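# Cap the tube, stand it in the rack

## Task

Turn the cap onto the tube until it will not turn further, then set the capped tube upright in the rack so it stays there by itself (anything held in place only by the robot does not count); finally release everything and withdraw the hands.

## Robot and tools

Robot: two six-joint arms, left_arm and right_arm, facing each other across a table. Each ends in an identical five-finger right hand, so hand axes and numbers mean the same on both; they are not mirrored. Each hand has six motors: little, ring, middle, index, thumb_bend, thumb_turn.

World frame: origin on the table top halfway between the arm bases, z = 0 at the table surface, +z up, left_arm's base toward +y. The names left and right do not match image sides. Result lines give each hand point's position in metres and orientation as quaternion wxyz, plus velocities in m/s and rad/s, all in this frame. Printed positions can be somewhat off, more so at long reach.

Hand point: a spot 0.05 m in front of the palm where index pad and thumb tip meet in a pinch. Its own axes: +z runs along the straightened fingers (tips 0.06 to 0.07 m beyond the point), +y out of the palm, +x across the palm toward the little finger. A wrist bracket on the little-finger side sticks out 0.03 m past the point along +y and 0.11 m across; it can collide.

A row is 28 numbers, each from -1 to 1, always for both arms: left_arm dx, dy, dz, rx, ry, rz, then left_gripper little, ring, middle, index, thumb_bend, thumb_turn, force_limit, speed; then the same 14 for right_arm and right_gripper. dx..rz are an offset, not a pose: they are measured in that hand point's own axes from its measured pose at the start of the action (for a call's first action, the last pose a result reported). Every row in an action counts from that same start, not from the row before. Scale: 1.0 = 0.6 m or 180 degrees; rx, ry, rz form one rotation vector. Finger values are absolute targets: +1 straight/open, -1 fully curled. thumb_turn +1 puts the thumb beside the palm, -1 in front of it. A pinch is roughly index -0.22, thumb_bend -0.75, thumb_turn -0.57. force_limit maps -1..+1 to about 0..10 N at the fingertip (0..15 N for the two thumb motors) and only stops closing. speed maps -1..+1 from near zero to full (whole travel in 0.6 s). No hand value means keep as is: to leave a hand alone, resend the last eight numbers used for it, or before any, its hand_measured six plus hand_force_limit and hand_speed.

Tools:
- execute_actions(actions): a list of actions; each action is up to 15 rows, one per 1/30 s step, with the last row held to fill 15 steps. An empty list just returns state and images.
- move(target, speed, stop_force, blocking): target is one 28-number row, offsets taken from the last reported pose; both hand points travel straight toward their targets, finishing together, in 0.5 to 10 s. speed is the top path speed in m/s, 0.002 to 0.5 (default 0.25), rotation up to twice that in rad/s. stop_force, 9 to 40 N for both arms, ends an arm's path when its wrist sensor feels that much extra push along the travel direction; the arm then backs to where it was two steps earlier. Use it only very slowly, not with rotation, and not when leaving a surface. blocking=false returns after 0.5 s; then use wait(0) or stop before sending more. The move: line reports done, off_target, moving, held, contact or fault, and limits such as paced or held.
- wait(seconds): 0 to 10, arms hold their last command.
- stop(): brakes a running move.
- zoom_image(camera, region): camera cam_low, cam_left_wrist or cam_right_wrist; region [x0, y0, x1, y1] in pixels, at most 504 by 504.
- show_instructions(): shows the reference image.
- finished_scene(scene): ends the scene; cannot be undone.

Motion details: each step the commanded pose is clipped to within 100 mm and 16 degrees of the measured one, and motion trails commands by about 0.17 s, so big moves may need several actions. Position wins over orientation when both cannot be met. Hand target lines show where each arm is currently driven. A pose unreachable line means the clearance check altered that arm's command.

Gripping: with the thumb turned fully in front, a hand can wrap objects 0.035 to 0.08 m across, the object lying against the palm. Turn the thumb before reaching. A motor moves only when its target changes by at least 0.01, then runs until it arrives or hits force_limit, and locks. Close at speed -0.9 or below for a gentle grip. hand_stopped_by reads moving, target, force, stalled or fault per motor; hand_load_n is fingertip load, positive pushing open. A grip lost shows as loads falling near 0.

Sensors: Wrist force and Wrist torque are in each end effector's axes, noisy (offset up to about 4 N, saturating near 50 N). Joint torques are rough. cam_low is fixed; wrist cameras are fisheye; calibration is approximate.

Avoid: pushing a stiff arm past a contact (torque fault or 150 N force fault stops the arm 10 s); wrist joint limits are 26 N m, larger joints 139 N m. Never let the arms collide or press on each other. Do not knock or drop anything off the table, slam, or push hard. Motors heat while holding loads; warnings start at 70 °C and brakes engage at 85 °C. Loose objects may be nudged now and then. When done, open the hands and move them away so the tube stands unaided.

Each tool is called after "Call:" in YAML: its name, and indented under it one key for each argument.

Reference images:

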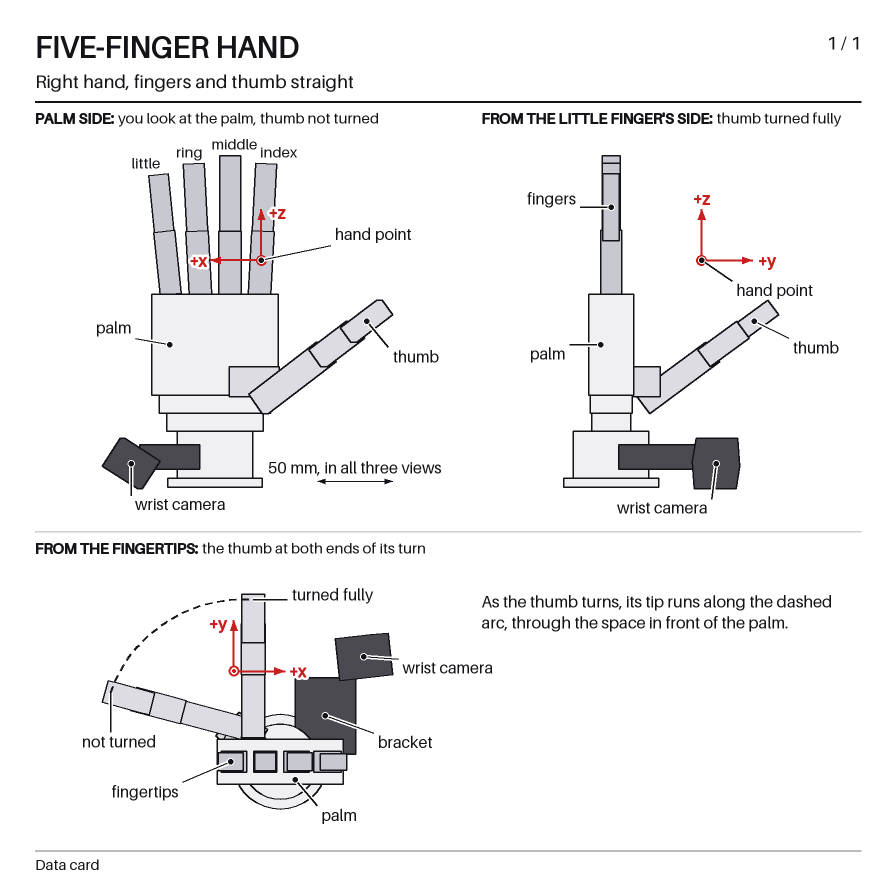

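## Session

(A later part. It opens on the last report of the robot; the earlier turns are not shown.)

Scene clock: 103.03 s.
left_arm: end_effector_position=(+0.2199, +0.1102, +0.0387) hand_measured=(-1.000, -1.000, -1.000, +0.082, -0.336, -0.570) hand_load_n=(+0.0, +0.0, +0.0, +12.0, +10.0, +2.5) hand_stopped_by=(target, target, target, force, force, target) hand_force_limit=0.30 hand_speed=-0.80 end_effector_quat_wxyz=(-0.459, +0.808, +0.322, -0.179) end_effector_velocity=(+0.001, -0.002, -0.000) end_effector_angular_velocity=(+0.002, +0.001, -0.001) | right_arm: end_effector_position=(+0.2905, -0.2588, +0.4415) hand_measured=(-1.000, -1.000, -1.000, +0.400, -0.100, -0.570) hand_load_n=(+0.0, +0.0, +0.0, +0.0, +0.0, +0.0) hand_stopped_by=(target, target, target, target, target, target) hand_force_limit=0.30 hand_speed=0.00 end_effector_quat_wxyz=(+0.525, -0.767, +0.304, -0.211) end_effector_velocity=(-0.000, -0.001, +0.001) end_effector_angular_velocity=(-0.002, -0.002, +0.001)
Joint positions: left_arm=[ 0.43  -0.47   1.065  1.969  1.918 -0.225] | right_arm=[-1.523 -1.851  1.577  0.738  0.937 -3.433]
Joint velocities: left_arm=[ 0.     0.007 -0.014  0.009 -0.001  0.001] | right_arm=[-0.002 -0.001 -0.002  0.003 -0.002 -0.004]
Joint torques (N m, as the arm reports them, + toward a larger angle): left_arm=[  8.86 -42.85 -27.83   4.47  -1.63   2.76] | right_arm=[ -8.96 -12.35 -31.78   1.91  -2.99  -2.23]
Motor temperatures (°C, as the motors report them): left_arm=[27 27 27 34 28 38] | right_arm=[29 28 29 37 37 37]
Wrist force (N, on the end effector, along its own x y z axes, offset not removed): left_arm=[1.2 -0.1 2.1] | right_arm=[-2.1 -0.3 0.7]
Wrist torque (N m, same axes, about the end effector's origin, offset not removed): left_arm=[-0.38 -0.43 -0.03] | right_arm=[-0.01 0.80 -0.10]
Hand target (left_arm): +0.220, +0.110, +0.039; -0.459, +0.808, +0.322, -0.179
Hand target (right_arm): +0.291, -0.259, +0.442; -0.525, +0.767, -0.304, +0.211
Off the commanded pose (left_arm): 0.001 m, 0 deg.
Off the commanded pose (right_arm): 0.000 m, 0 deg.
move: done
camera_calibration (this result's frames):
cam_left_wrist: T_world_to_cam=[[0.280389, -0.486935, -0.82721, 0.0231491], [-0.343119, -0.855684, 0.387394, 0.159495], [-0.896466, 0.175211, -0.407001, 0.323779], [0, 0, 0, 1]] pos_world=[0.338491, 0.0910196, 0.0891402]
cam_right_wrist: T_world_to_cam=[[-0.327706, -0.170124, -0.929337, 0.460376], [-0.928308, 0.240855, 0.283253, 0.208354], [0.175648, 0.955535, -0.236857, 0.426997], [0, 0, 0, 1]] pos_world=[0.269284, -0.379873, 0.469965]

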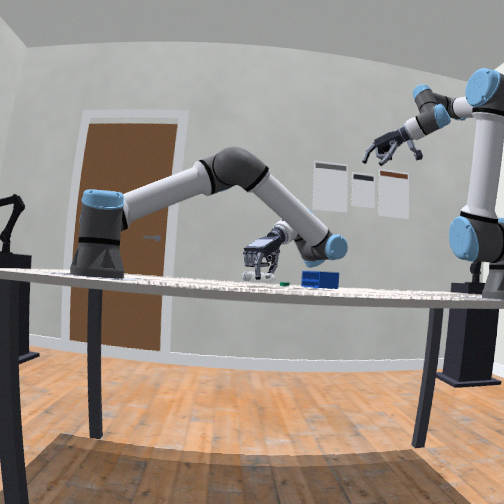

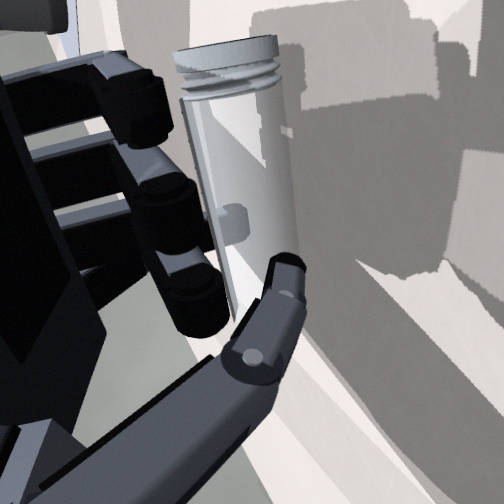

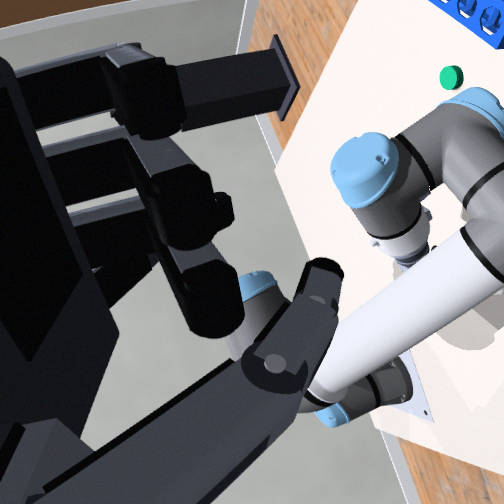

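Wrist clear of rack in X, seemingly. Lower, release slowly.

Call:
move:
  target: [0,0.023,0.0135,0,0,0,-1,-1,-1,-0.2,-0.6,-0.57,0.3,-0.8,0,0,0,0,0,0,-1,-1,-1,0.4,-0.1,-0.57,0.3,0]
  speed: 0.02

Call:
move:
  target: [0,0,0,0,0,0,-1,-1,-1,0.16,-0.27,-0.57,0.3,-0.93,0,0,0,0,0,0,-1,-1,-1,0.4,-0.1,-0.57,0.3,0]

Call:
move:
  target: [0,0,0,0,0,0,-1,-1,-1,0.4,-0.1,-0.57,0.3,-0.8,0,0,0,0,0,0,-1,-1,-1,0.4,-0.1,-0.57,0.3,0]

Call:
move:
  target: [0,-0.07,-0.042,0,0,0,-1,-1,-1,0.4,-0.1,-0.57,0.3,-0.8,0,0,0,0,0,0,-1,-1,-1,0.4,-0.1,-0.57,0.3,0]
  speed: 0.08

Scene clock: 104.40 s.
left_arm: end_effector_position=(+0.2200, +0.1102, +0.0229) hand_measured=(-1.000, -1.000, -1.000, +0.082, -0.336, -0.570) hand_load_n=(+0.0, +0.0, +0.0, +12.0, +7.5, +1.0) hand_stopped_by=(target, target, target, force, force, target) hand_force_limit=0.30 hand_speed=-0.80 end_effector_quat_wxyz=(-0.459, +0.808, +0.322, -0.179) end_effector_velocity=(+0.000, +0.000, -0.002) end_effector_angular_velocity=(+0.001, +0.001, -0.000) | right_arm: end_effector_position=(+0.2905, -0.2588, +0.4415) hand_measured=(-1.000, -1.000, -1.000, +0.400, -0.100, -0.570) hand_load_n=(+0.0, +0.0, +0.0, +0.0, +0.0, +0.0) hand_stopped_by=(target, target, target, target, target, target) hand_force_limit=0.30 hand_speed=0.00 end_effector_quat_wxyz=(+0.525, -0.767, +0.304, -0.211) end_effector_velocity=(+0.000, +0.000, -0.000) end_effector_angular_velocity=(+0.001, +0.000, -0.000)
Joint positions: left_arm=[ 0.43  -0.446  1.06   1.949  1.918 -0.225] | right_arm=[-1.523 -1.851  1.577  0.738  0.937 -3.433]
Joint velocities: left_arm=[ 0.     0.004 -0.001 -0.002  0.     0.001] | right_arm=[-0.     0.     0.    -0.001 -0.     0.001]
Joint torques (N m, as the arm reports them, + toward a larger angle): left_arm=[ 10.96 -40.09 -25.29  -1.35  -1.51   1.55] | right_arm=[  8.46 -11.07  -8.46  -1.85   2.35   2.21]
Motor temperatures (°C, as the motors report them): left_arm=[27 27 27 34 28 38] | right_arm=[29 28 29 37 37 37]
Wrist force (N, on the end effector, along its own x y z axes, offset not removed): left_arm=[0.3 -7.3 -2.3] | right_arm=[2.3 -1.5 -3.4]
Wrist torque (N m, same axes, about the end effector's origin, offset not removed): left_arm=[-0.39 -0.20 -0.01] | right_arm=[0.17 0.22 0.21]
Hand target (left_arm): +0.220, +0.110, +0.023; -0.459, +0.808, +0.322, -0.179
Hand target (right_arm): +0.291, -0.259, +0.442; -0.525, +0.767, -0.304, +0.211
Off the commanded pose (left_arm): 0.000 m, 0 deg.
Off the commanded pose (right_arm): 0.000 m, 0 deg.
move: done
camera_calibration (this result's frames):
cam_left_wrist: T_world_to_cam=[[0.280363, -0.486969, -0.827199, 0.0100815], [-0.343122, -0.855665, 0.387433, 0.165617], [-0.896473, 0.175208, -0.406987, 0.317509], [0, 0, 0, 1]] pos_world=[0.338638, 0.0909921, 0.0733957]
cam_right_wrist: T_world_to_cam=[[-0.327694, -0.170122, -0.929341, 0.460382], [-0.928312, 0.240855, 0.283241, 0.20836], [0.17565, 0.955535, -0.236853, 0.426997], [0, 0, 0, 1]] pos_world=[0.269286, -0.379874, 0.469972]

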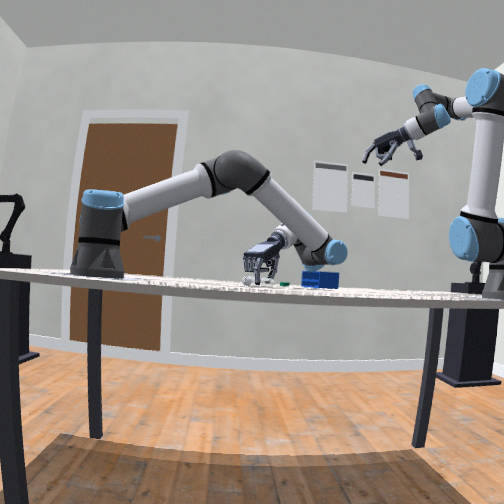

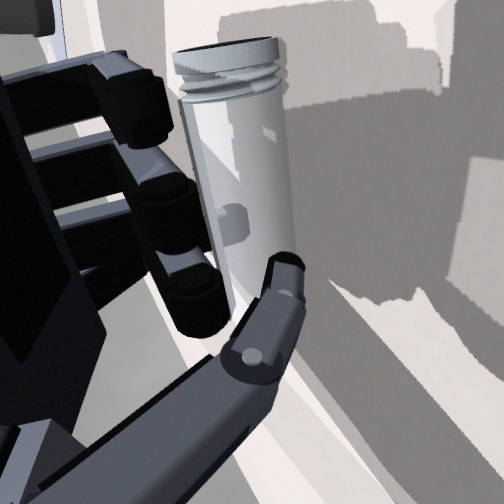

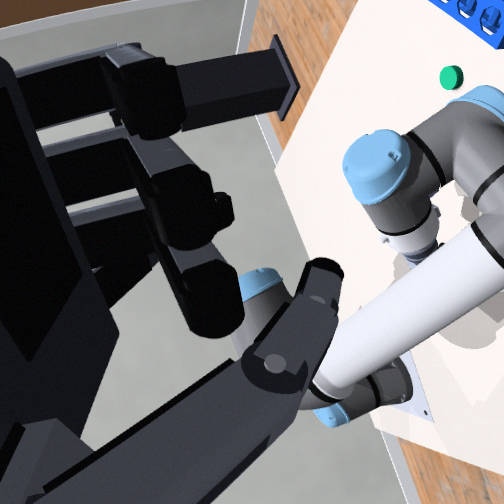

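Scene clock: 105.60 s.
left_arm: end_effector_position=(+0.2200, +0.1102, +0.0229) hand_measured=(-1.000, -1.000, -1.000, +0.160, -0.270, -0.570) hand_load_n=(+0.0, +0.0, +0.0, +0.0, +0.0, +0.0) hand_stopped_by=(target, target, target, target, target, target) hand_force_limit=0.30 hand_speed=-0.93 end_effector_quat_wxyz=(-0.459, +0.808, +0.322, -0.179) end_effector_velocity=(+0.001, +0.000, -0.000) end_effector_angular_velocity=(-0.000, +0.000, +0.001) | right_arm: end_effector_position=(+0.2905, -0.2588, +0.4415) hand_measured=(-1.000, -1.000, -1.000, +0.400, -0.100, -0.570) hand_load_n=(+0.0, +0.0, +0.0, +0.0, +0.0, +0.0) hand_stopped_by=(target, target, target, target, target, target) hand_force_limit=0.30 hand_speed=0.00 end_effector_quat_wxyz=(+0.525, -0.767, +0.304, -0.211) end_effector_velocity=(+0.000, -0.000, -0.000) end_effector_angular_velocity=(-0.001, +0.000, -0.001)
Joint positions: left_arm=[ 0.43  -0.446  1.06   1.949  1.918 -0.225] | right_arm=[-1.523 -1.851  1.577  0.738  0.937 -3.433]
Joint velocities: left_arm=[ 0.001  0.    -0.    -0.     0.     0.   ] | right_arm=[-0.     0.     0.     0.001  0.001 -0.   ]
Joint torques (N m, as the arm reports them, + toward a larger angle): left_arm=[  9.26 -65.02 -16.06   4.74  -1.39   1.3 ] | right_arm=[  7.8  -10.74 -11.74  -1.65   2.17   2.13]
Motor temperatures (°C, as the motors report them): left_arm=[27 27 27 34 28 38] | right_arm=[29 28 29 37 37 37]
Wrist force (N, on the end effector, along its own x y z axes, offset not removed): left_arm=[1.5 -2.1 2.1] | right_arm=[0.3 2.9 -1.6]
Wrist torque (N m, same axes, about the end effector's origin, offset not removed): left_arm=[-0.60 -0.40 0.03] | right_arm=[0.75 0.01 0.14]
Hand target (left_arm): +0.220, +0.110, +0.023; -0.459, +0.808, +0.322, -0.179
Hand target (right_arm): +0.291, -0.259, +0.442; -0.525, +0.767, -0.304, +0.211
Off the commanded pose (left_arm): 0.000 m, 0 deg.
Off the commanded pose (right_arm): 0.000 m, 0 deg.
move: done
camera_calibration (this result's frames):
cam_left_wrist: T_world_to_cam=[[0.280374, -0.48699, -0.827183, 0.0100763], [-0.343127, -0.855656, 0.38745, 0.165613], [-0.896468, 0.175198, -0.407002, 0.317517], [0, 0, 0, 1]] pos_world=[0.338645, 0.0909861, 0.0733986]
cam_right_wrist: T_world_to_cam=[[-0.3277, -0.170123, -0.929339, 0.46038], [-0.92831, 0.240855, 0.283247, 0.208358], [0.175649, 0.955535, -0.236855, 0.426997], [0, 0, 0, 1]] pos_world=[0.269285, -0.379874, 0.469968]

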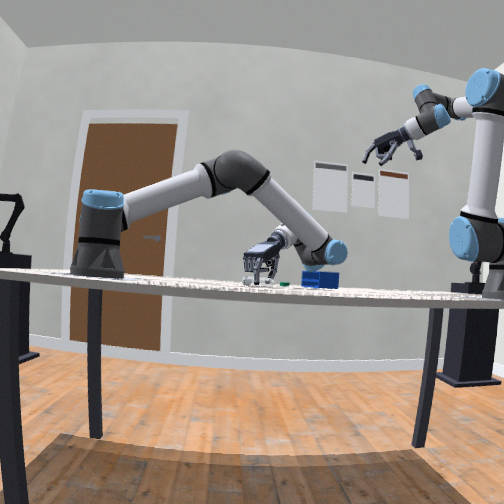

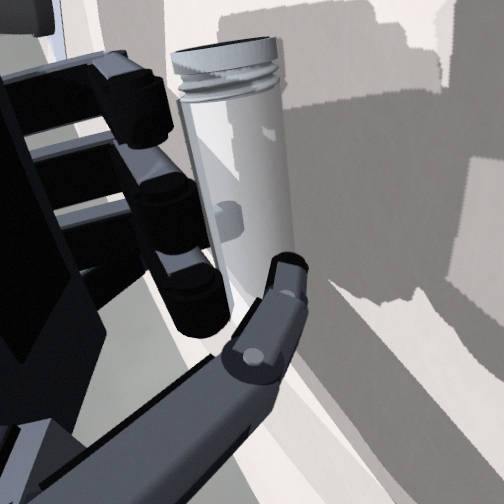

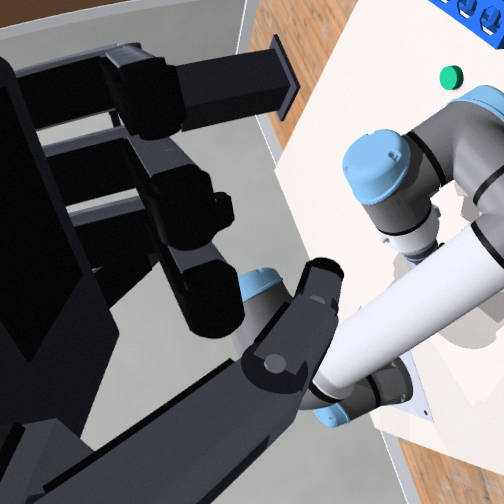

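Scene clock: 106.67 s.
left_arm: end_effector_position=(+0.2200, +0.1102, +0.0229) hand_measured=(-1.000, -1.000, -1.000, +0.400, -0.100, -0.570) hand_load_n=(+0.0, +0.0, +0.0, +0.0, +0.0, +0.0) hand_stopped_by=(target, target, target, target, target, target) hand_force_limit=0.30 hand_speed=-0.80 end_effector_quat_wxyz=(-0.459, +0.808, +0.322, -0.179) end_effector_velocity=(-0.000, +0.000, -0.001) end_effector_angular_velocity=(+0.001, +0.001, -0.000) | right_arm: end_effector_position=(+0.2905, -0.2588, +0.4415) hand_measured=(-1.000, -1.000, -1.000, +0.400, -0.100, -0.570) hand_load_n=(+0.0, +0.0, +0.0, +0.0, +0.0, +0.0) hand_stopped_by=(target, target, target, target, target, target) hand_force_limit=0.30 hand_speed=0.00 end_effector_quat_wxyz=(+0.525, -0.767, +0.304, -0.211) end_effector_velocity=(-0.000, +0.000, -0.000) end_effector_angular_velocity=(-0.000, +0.000, -0.000)
Joint positions: left_arm=[ 0.43  -0.446  1.06   1.949  1.918 -0.225] | right_arm=[-1.523 -1.851  1.577  0.738  0.937 -3.433]
Joint velocities: left_arm=[-0.     0.001 -0.     0.    -0.     0.   ] | right_arm=[ 0. -0.  0.  0.  0.  0.]
Joint torques (N m, as the arm reports them, + toward a larger angle): left_arm=[  9.07 -63.25 -14.74   4.46  -1.36   1.21] | right_arm=[  8.4  -10.82 -12.32  -1.52   2.27   2.11]
Motor temperatures (°C, as the motors report them): left_arm=[27 27 27 34 28 38] | right_arm=[29 28 29 37 37 37]
Wrist force (N, on the end effector, along its own x y z axes, offset not removed): left_arm=[1.8 -1.0 0.7] | right_arm=[0.6 2.0 -1.9]
Wrist torque (N m, same axes, about the end effector's origin, offset not removed): left_arm=[-0.46 -0.44 0.04] | right_arm=[0.53 0.28 0.30]
Hand target (left_arm): +0.220, +0.110, +0.023; -0.459, +0.808, +0.322, -0.179
Hand target (right_arm): +0.291, -0.259, +0.442; -0.525, +0.767, -0.304, +0.211
Off the commanded pose (left_arm): 0.000 m, 0 deg.
Off the commanded pose (right_arm): 0.000 m, 0 deg.
move: done
camera_calibration (this result's frames):
cam_left_wrist: T_world_to_cam=[[0.280374, -0.486991, -0.827182, 0.010077], [-0.343127, -0.855655, 0.387451, 0.165612], [-0.896468, 0.175197, -0.407003, 0.317518], [0, 0, 0, 1]] pos_world=[0.338645, 0.0909859, 0.0733997]
cam_right_wrist: T_world_to_cam=[[-0.3277, -0.170123, -0.929339, 0.46038], [-0.92831, 0.240855, 0.283247, 0.208358], [0.175649, 0.955535, -0.236855, 0.426997], [0, 0, 0, 1]] pos_world=[0.269285, -0.379874, 0.469968]

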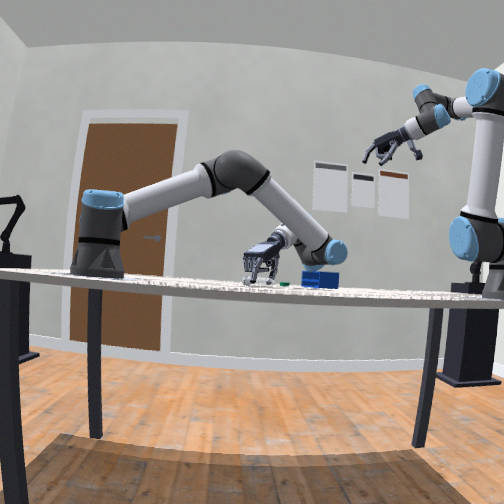

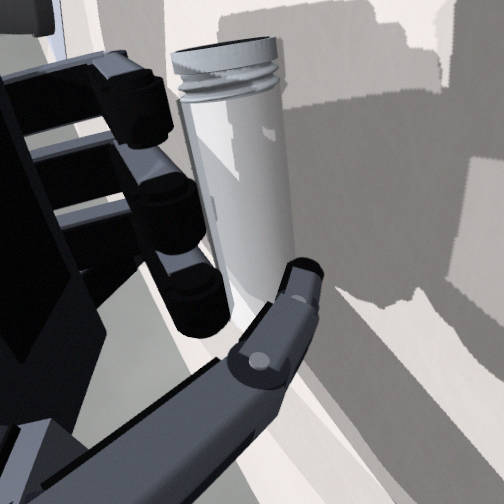

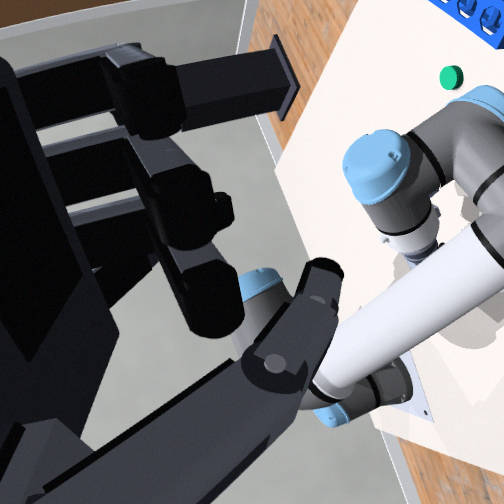

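Scene clock: 107.73 s.
left_arm: end_effector_position=(+0.2199, +0.1099, +0.0717) hand_measured=(-1.000, -1.000, -1.000, +0.400, -0.100, -0.570) hand_load_n=(+0.0, +0.0, +0.0, +0.0, +0.0, +0.0) hand_stopped_by=(target, target, target, target, target, target) hand_force_limit=0.30 hand_speed=-0.80 end_effector_quat_wxyz=(-0.459, +0.808, +0.322, -0.179) end_effector_velocity=(+0.000, -0.000, +0.003) end_effector_angular_velocity=(-0.001, +0.000, +0.000) | right_arm: end_effector_position=(+0.2905, -0.2588, +0.4415) hand_measured=(-1.000, -1.000, -1.000, +0.400, -0.100, -0.570) hand_load_n=(+0.0, +0.0, +0.0, +0.0, +0.0, +0.0) hand_stopped_by=(target, target, target, target, target, target) hand_force_limit=0.30 hand_speed=0.00 end_effector_quat_wxyz=(+0.525, -0.767, +0.304, -0.211) end_effector_velocity=(+0.000, +0.000, -0.000) end_effector_angular_velocity=(+0.000, +0.000, +0.000)
Joint positions: left_arm=[ 0.43  -0.518  1.066  2.015  1.918 -0.225] | right_arm=[-1.523 -1.851  1.577  0.738  0.937 -3.433]
Joint velocities: left_arm=[ 0.001 -0.004 -0.     0.003  0.     0.001] | right_arm=[ 0.  0.  0. -0. -0.  0.]
Joint torques (N m, as the arm reports them, + toward a larger angle): left_arm=[-10.53 -61.36 -10.59   4.53   2.06  -2.64] | right_arm=[  7.77 -10.73 -11.14  -1.62   2.1    2.12]
Motor temperatures (°C, as the motors report them): left_arm=[27 27 27 34 28 38] | right_arm=[29 28 29 37 37 37]
Wrist force (N, on the end effector, along its own x y z axes, offset not removed): left_arm=[1.1 -1.0 2.0] | right_arm=[-2.3 -0.8 1.3]
Wrist torque (N m, same axes, about the end effector's origin, offset not removed): left_arm=[-0.49 -0.38 0.01] | right_arm=[0.03 0.63 -0.14]
Hand target (left_arm): +0.220, +0.110, +0.072; -0.459, +0.808, +0.322, -0.179
Hand target (right_arm): +0.291, -0.259, +0.442; -0.525, +0.767, -0.304, +0.211
Off the commanded pose (left_arm): 0.000 m, 0 deg.
Off the commanded pose (right_arm): 0.000 m, 0 deg.
move: done
camera_calibration (this result's frames):
cam_left_wrist: T_world_to_cam=[[0.280345, -0.486934, -0.827225, 0.0503177], [-0.343106, -0.855683, 0.387408, 0.146473], [-0.896485, 0.175218, -0.406956, 0.337287], [0, 0, 0, 1]] pos_world=[0.338522, 0.090737, 0.12214]
cam_right_wrist: T_world_to_cam=[[-0.3277, -0.170123, -0.929339, 0.46038], [-0.92831, 0.240855, 0.283247, 0.208358], [0.175649, 0.955535, -0.236855, 0.426997], [0, 0, 0, 1]] pos_world=[0.269285, -0.379874, 0.469968]

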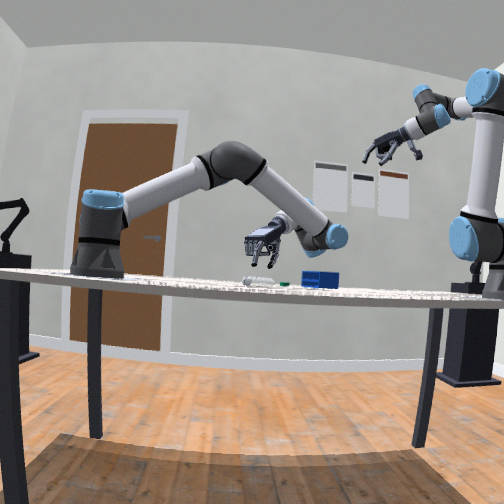

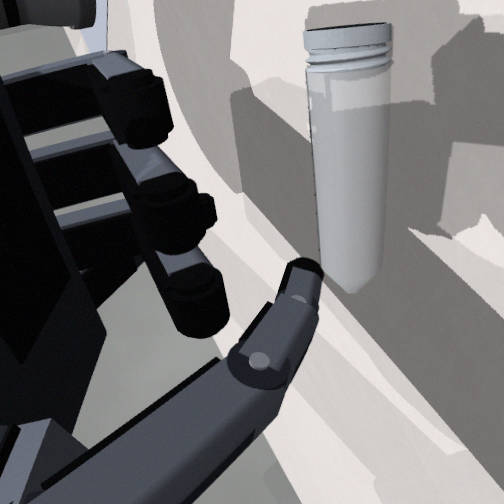

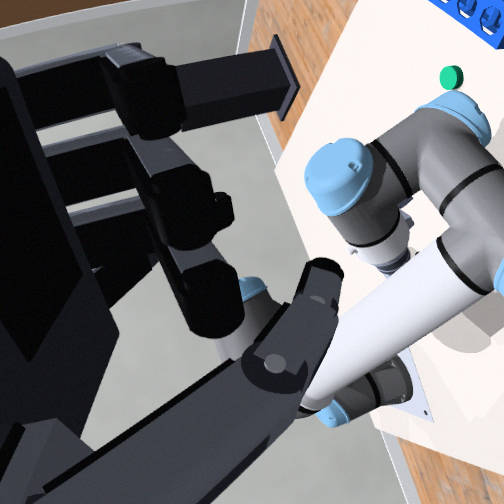

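Call:
move:
  target: [0.033,-0.008,0.014,0,-0.85,-0.507,-1,-1,0.4,0.4,0.1,-1,0.3,0,0,0,0,0,0,0,-1,-1,-1,0.4,-0.1,-0.57,0.3,0]
  speed: 0.2

Call:
zoom_image:
  camera: "cam_low"
  region: [190, 210, 310, 300]

Scene clock: 116.37 s.
left_arm: end_effector_position=(+0.2270, +0.1300, +0.0718) hand_measured=(-1.000, -1.000, +0.400, +0.400, +0.100, -1.000) hand_load_n=(+0.0, +0.0, +0.0, +0.0, +0.0, +0.0) hand_stopped_by=(target, target, target, target, target, target) hand_force_limit=0.30 hand_speed=0.00 end_effector_quat_wxyz=(-0.174, +0.306, -0.814, +0.462) end_effector_velocity=(+0.000, +0.000, -0.000) end_effector_angular_velocity=(+0.004, +0.001, +0.011) | right_arm: end_effector_position=(+0.2905, -0.2588, +0.4415) hand_measured=(-1.000, -1.000, -1.000, +0.400, -0.100, -0.570) hand_load_n=(+0.0, +0.0, +0.0, +0.0, +0.0, +0.0) hand_stopped_by=(target, target, target, target, target, target) hand_force_limit=0.30 hand_speed=0.00 end_effector_quat_wxyz=(+0.525, -0.767, +0.304, -0.211) end_effector_velocity=(-0.000, +0.000, +0.000) end_effector_angular_velocity=(-0.000, -0.001, +0.001)
Joint positions: left_arm=[-0.156 -1.403  2.131  0.079  0.789 -3.775] | right_arm=[-1.523 -1.851  1.577  0.738  0.937 -3.433]
Joint velocities: left_arm=[-0.002  0.007 -0.006  0.012 -0.008 -0.014] | right_arm=[ 0.    -0.    -0.    -0.    -0.    -0.001]
Joint torques (N m, as the arm reports them, + toward a larger angle): left_arm=[-10.82 -11.87 -25.43   3.03  -2.5   -2.73] | right_arm=[  7.47 -10.12 -10.93  -1.78   2.42   2.23]
Motor temperatures (°C, as the motors report them): left_arm=[27 27 27 34 28 38] | right_arm=[29 28 29 37 37 37]
Wrist force (N, on the end effector, along its own x y z axes, offset not removed): left_arm=[1.4 -1.1 0.3] | right_arm=[-3.4 -0.3 -2.5]
Wrist torque (N m, same axes, about the end effector's origin, offset not removed): left_arm=[-0.35 -0.42 0.10] | right_arm=[0.22 0.74 -0.45]
Hand target (left_arm): +0.227, +0.130, +0.072; +0.174, -0.306, +0.814, -0.462
Hand target (right_arm): +0.291, -0.259, +0.442; -0.525, +0.767, -0.304, +0.211
Off the commanded pose (left_arm): 0.001 m, 0 deg.
Off the commanded pose (right_arm): 0.000 m, 0 deg.
move: done
camera_calibration (this result's frames):
cam_left_wrist: T_world_to_cam=[[-0.257841, 0.49845, -0.827687, 0.0523691], [0.370934, 0.842074, 0.391561, -0.217046], [0.892147, -0.206057, -0.402013, -0.0166311], [0, 0, 0, 1]] pos_world=[0.10885, 0.153238, 0.121646]
cam_right_wrist: T_world_to_cam=[[-0.3277, -0.170123, -0.929339, 0.46038], [-0.92831, 0.240855, 0.283247, 0.208358], [0.175649, 0.955535, -0.236855, 0.426997], [0, 0, 0, 1]] pos_world=[0.269285, -0.379874, 0.469968]

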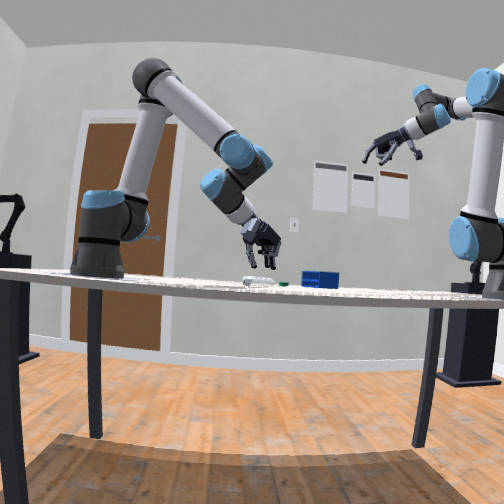

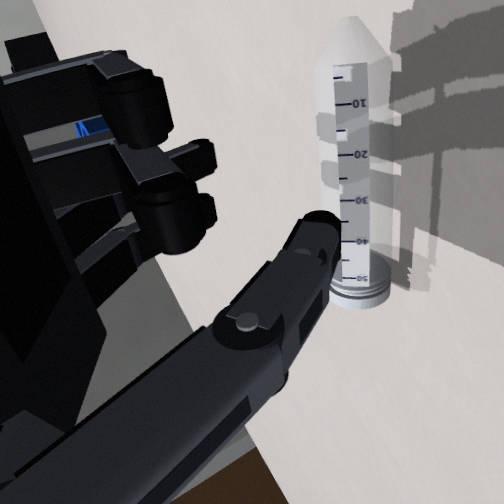

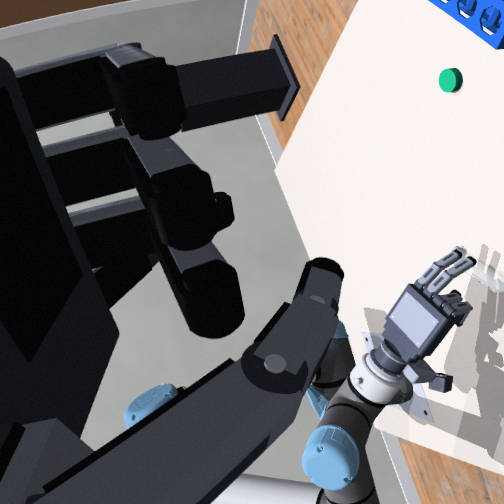

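Region (190, 210, 310, 300) of cam_low's 504x504 image, scaled by 4.200, with more detail than that image has; it fills the top 378 rows of this view, and the rest is white.

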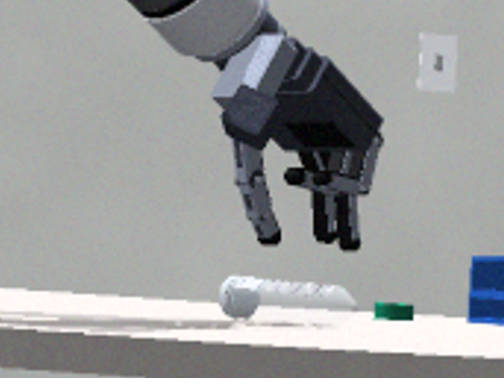

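Call:
move:
  target: [0,0.07,0.034,0,0,0,-1,-1,0.4,0.4,0.1,-1,0.3,0,0,0,0,0,0,0,-1,-1,-1,0.4,-0.1,-0.57,0.3,0]
  speed: 0.04

Call:
move:
  target: [0,0,0,0,0,0,-1,-1,0,0,-0.5,-1,0.3,-0.85,0,0,0,0,0,0,-1,-1,-1,0.4,-0.1,-0.57,0.3,0]

Scene clock: 118.17 s.
left_arm: end_effector_position=(+0.2245, +0.1331, +0.0254) hand_measured=(-1.000, -1.000, +0.400, +0.400, +0.100, -1.000) hand_load_n=(+0.0, +0.0, +0.0, +0.0, +0.0, +0.0) hand_stopped_by=(target, target, target, target, target, target) hand_force_limit=0.30 hand_speed=0.00 end_effector_quat_wxyz=(-0.174, +0.306, -0.814, +0.462) end_effector_velocity=(-0.000, -0.000, -0.001) end_effector_angular_velocity=(-0.002, +0.001, +0.000) | right_arm: end_effector_position=(+0.2905, -0.2588, +0.4415) hand_measured=(-1.000, -1.000, -1.000, +0.400, -0.100, -0.570) hand_load_n=(+0.0, +0.0, +0.0, +0.0, +0.0, +0.0) hand_stopped_by=(target, target, target, target, target, target) hand_force_limit=0.30 hand_speed=0.00 end_effector_quat_wxyz=(+0.525, -0.767, +0.304, -0.211) end_effector_velocity=(+0.000, +0.000, -0.000) end_effector_angular_velocity=(+0.000, +0.001, -0.000)
Joint positions: left_arm=[-0.167 -1.315  2.186 -0.056  0.781 -3.786] | right_arm=[-1.523 -1.851  1.577  0.738  0.937 -3.433]
Joint velocities: left_arm=[-0.     0.002  0.002 -0.006 -0.    -0.   ] | right_arm=[-0.     0.001 -0.    -0.    -0.001  0.   ]
Joint torques (N m, as the arm reports them, + toward a larger angle): left_arm=[ -9.49 -12.84  -1.81  -1.23  -2.41  -2.61] | right_arm=[  7.48 -10.3  -11.32  -1.67   2.32   2.17]
Motor temperatures (°C, as the motors report them): left_arm=[27 27 27 34 28 38] | right_arm=[29 28 29 37 37 37]
Wrist force (N, on the end effector, along its own x y z axes, offset not removed): left_arm=[0.0 -1.5 1.2] | right_arm=[-1.2 0.4 -1.4]
Wrist torque (N m, same axes, about the end effector's origin, offset not removed): left_arm=[-0.48 -0.23 -0.02] | right_arm=[0.26 0.33 0.12]
Hand target (left_arm): +0.225, +0.133, +0.025; +0.174, -0.306, +0.814, -0.462
Hand target (right_arm): +0.291, -0.259, +0.442; -0.525, +0.767, -0.304, +0.211
Off the commanded pose (left_arm): 0.000 m, 0 deg.
Off the commanded pose (right_arm): 0.000 m, 0 deg.
move: done
camera_calibration (this result's frames):
cam_left_wrist: T_world_to_cam=[[-0.257917, 0.498477, -0.827647, 0.0117679], [0.37094, 0.842068, 0.391567, -0.2006], [0.892122, -0.206016, -0.402089, -0.0324026], [0, 0, 0, 1]] pos_world=[0.106353, 0.156377, 0.0752592]
cam_right_wrist: T_world_to_cam=[[-0.3277, -0.170123, -0.929339, 0.46038], [-0.92831, 0.240855, 0.283247, 0.208358], [0.175649, 0.955535, -0.236855, 0.426997], [0, 0, 0, 1]] pos_world=[0.269285, -0.379874, 0.469968]

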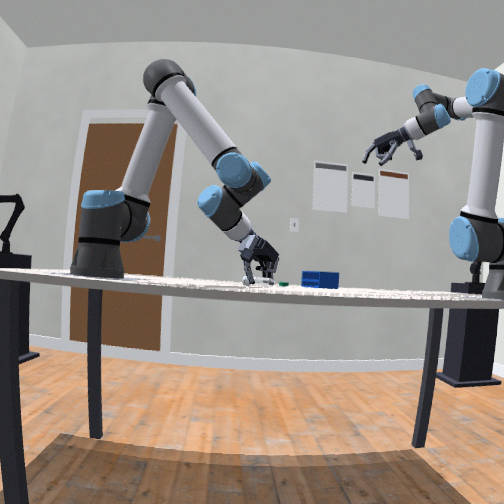

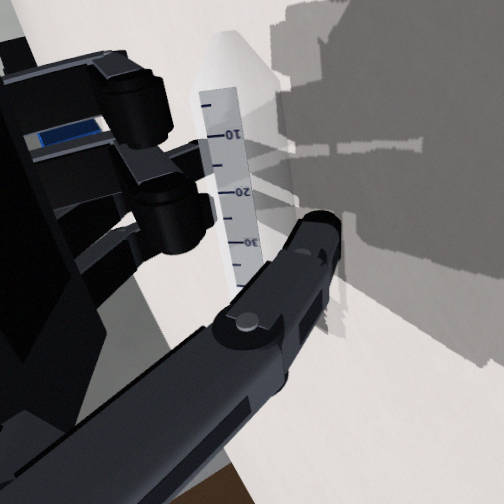

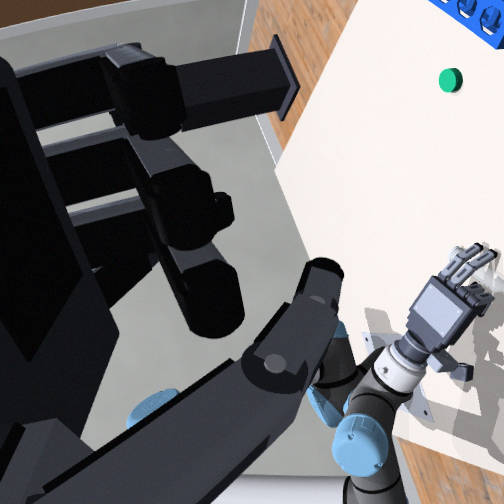

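Scene clock: 120.03 s.
left_arm: end_effector_position=(+0.2245, +0.1331, +0.0254) hand_measured=(-1.000, -1.000, +0.028, +0.012, -0.130, -1.000) hand_load_n=(+0.0, +0.0, +6.0, +8.0, +10.5, -0.5) hand_stopped_by=(target, target, force, force, force, target) hand_force_limit=0.30 hand_speed=-0.85 end_effector_quat_wxyz=(-0.174, +0.306, -0.814, +0.462) end_effector_velocity=(+0.000, +0.000, -0.001) end_effector_angular_velocity=(+0.001, +0.000, +0.001) | right_arm: end_effector_position=(+0.2905, -0.2588, +0.4415) hand_measured=(-1.000, -1.000, -1.000, +0.400, -0.100, -0.570) hand_load_n=(+0.0, +0.0, +0.0, +0.0, +0.0, +0.0) hand_stopped_by=(target, target, target, target, target, target) hand_force_limit=0.30 hand_speed=0.00 end_effector_quat_wxyz=(+0.525, -0.767, +0.304, -0.211) end_effector_velocity=(-0.000, -0.000, +0.000) end_effector_angular_velocity=(+0.001, +0.001, -0.002)
Joint positions: left_arm=[-0.167 -1.315  2.186 -0.056  0.781 -3.786] | right_arm=[-1.523 -1.851  1.577  0.738  0.937 -3.433]
Joint velocities: left_arm=[ 0.     0.002  0.    -0.    -0.    -0.001] | right_arm=[-0.    -0.001  0.     0.     0.     0.002]
Joint torques (N m, as the arm reports them, + toward a larger angle): left_arm=[ -6.6  -32.02 -21.78   2.75  -1.75  -2.43] | right_arm=[  7.58 -10.07 -10.67  -1.65   2.43   2.22]
Motor temperatures (°C, as the motors report them): left_arm=[27 27 27 34 28 38] | right_arm=[29 28 29 37 37 37]
Wrist force (N, on the end effector, along its own x y z axes, offset not removed): left_arm=[1.0 -5.6 -1.4] | right_arm=[1.0 -0.4 -1.3]
Wrist torque (N m, same axes, about the end effector's origin, offset not removed): left_arm=[-0.51 -0.42 -0.04] | right_arm=[0.26 0.01 0.05]
Hand target (left_arm): +0.225, +0.133, +0.025; +0.174, -0.306, +0.814, -0.462
Hand target (right_arm): +0.291, -0.259, +0.442; -0.525, +0.767, -0.304, +0.211
Off the commanded pose (left_arm): 0.000 m, 0 deg.
Off the commanded pose (right_arm): 0.000 m, 0 deg.
move: done
camera_calibration (this result's frames):
cam_left_wrist: T_world_to_cam=[[-0.257917, 0.498452, -0.827662, 0.0117852], [0.370944, 0.842079, 0.39154, -0.200597], [0.892121, -0.206032, -0.402084, -0.0323934], [0, 0, 0, 1]] pos_world=[0.106349, 0.15637, 0.0752709]
cam_right_wrist: T_world_to_cam=[[-0.3277, -0.170123, -0.929339, 0.46038], [-0.92831, 0.240855, 0.283247, 0.208358], [0.175649, 0.955535, -0.236855, 0.426997], [0, 0, 0, 1]] pos_world=[0.269285, -0.379874, 0.469968]

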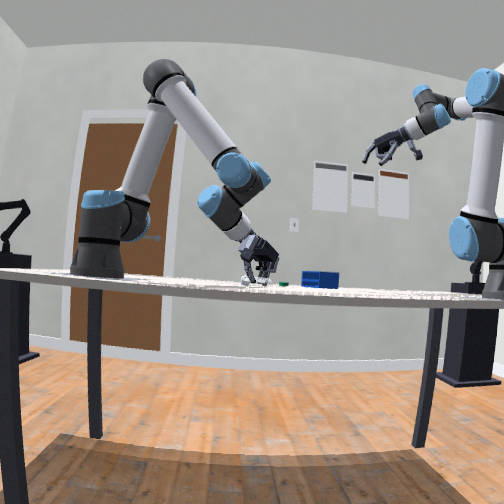

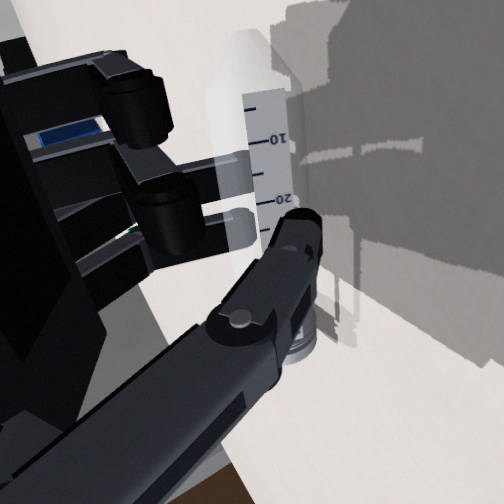

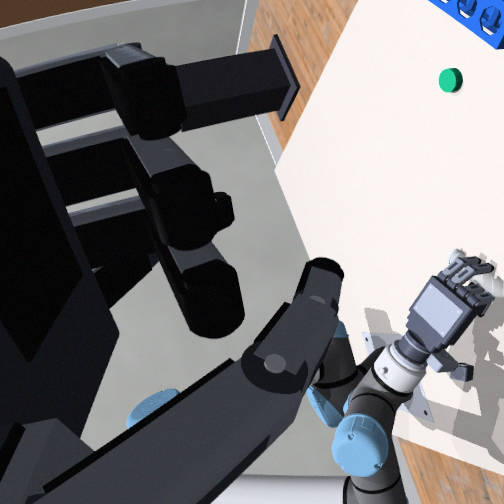

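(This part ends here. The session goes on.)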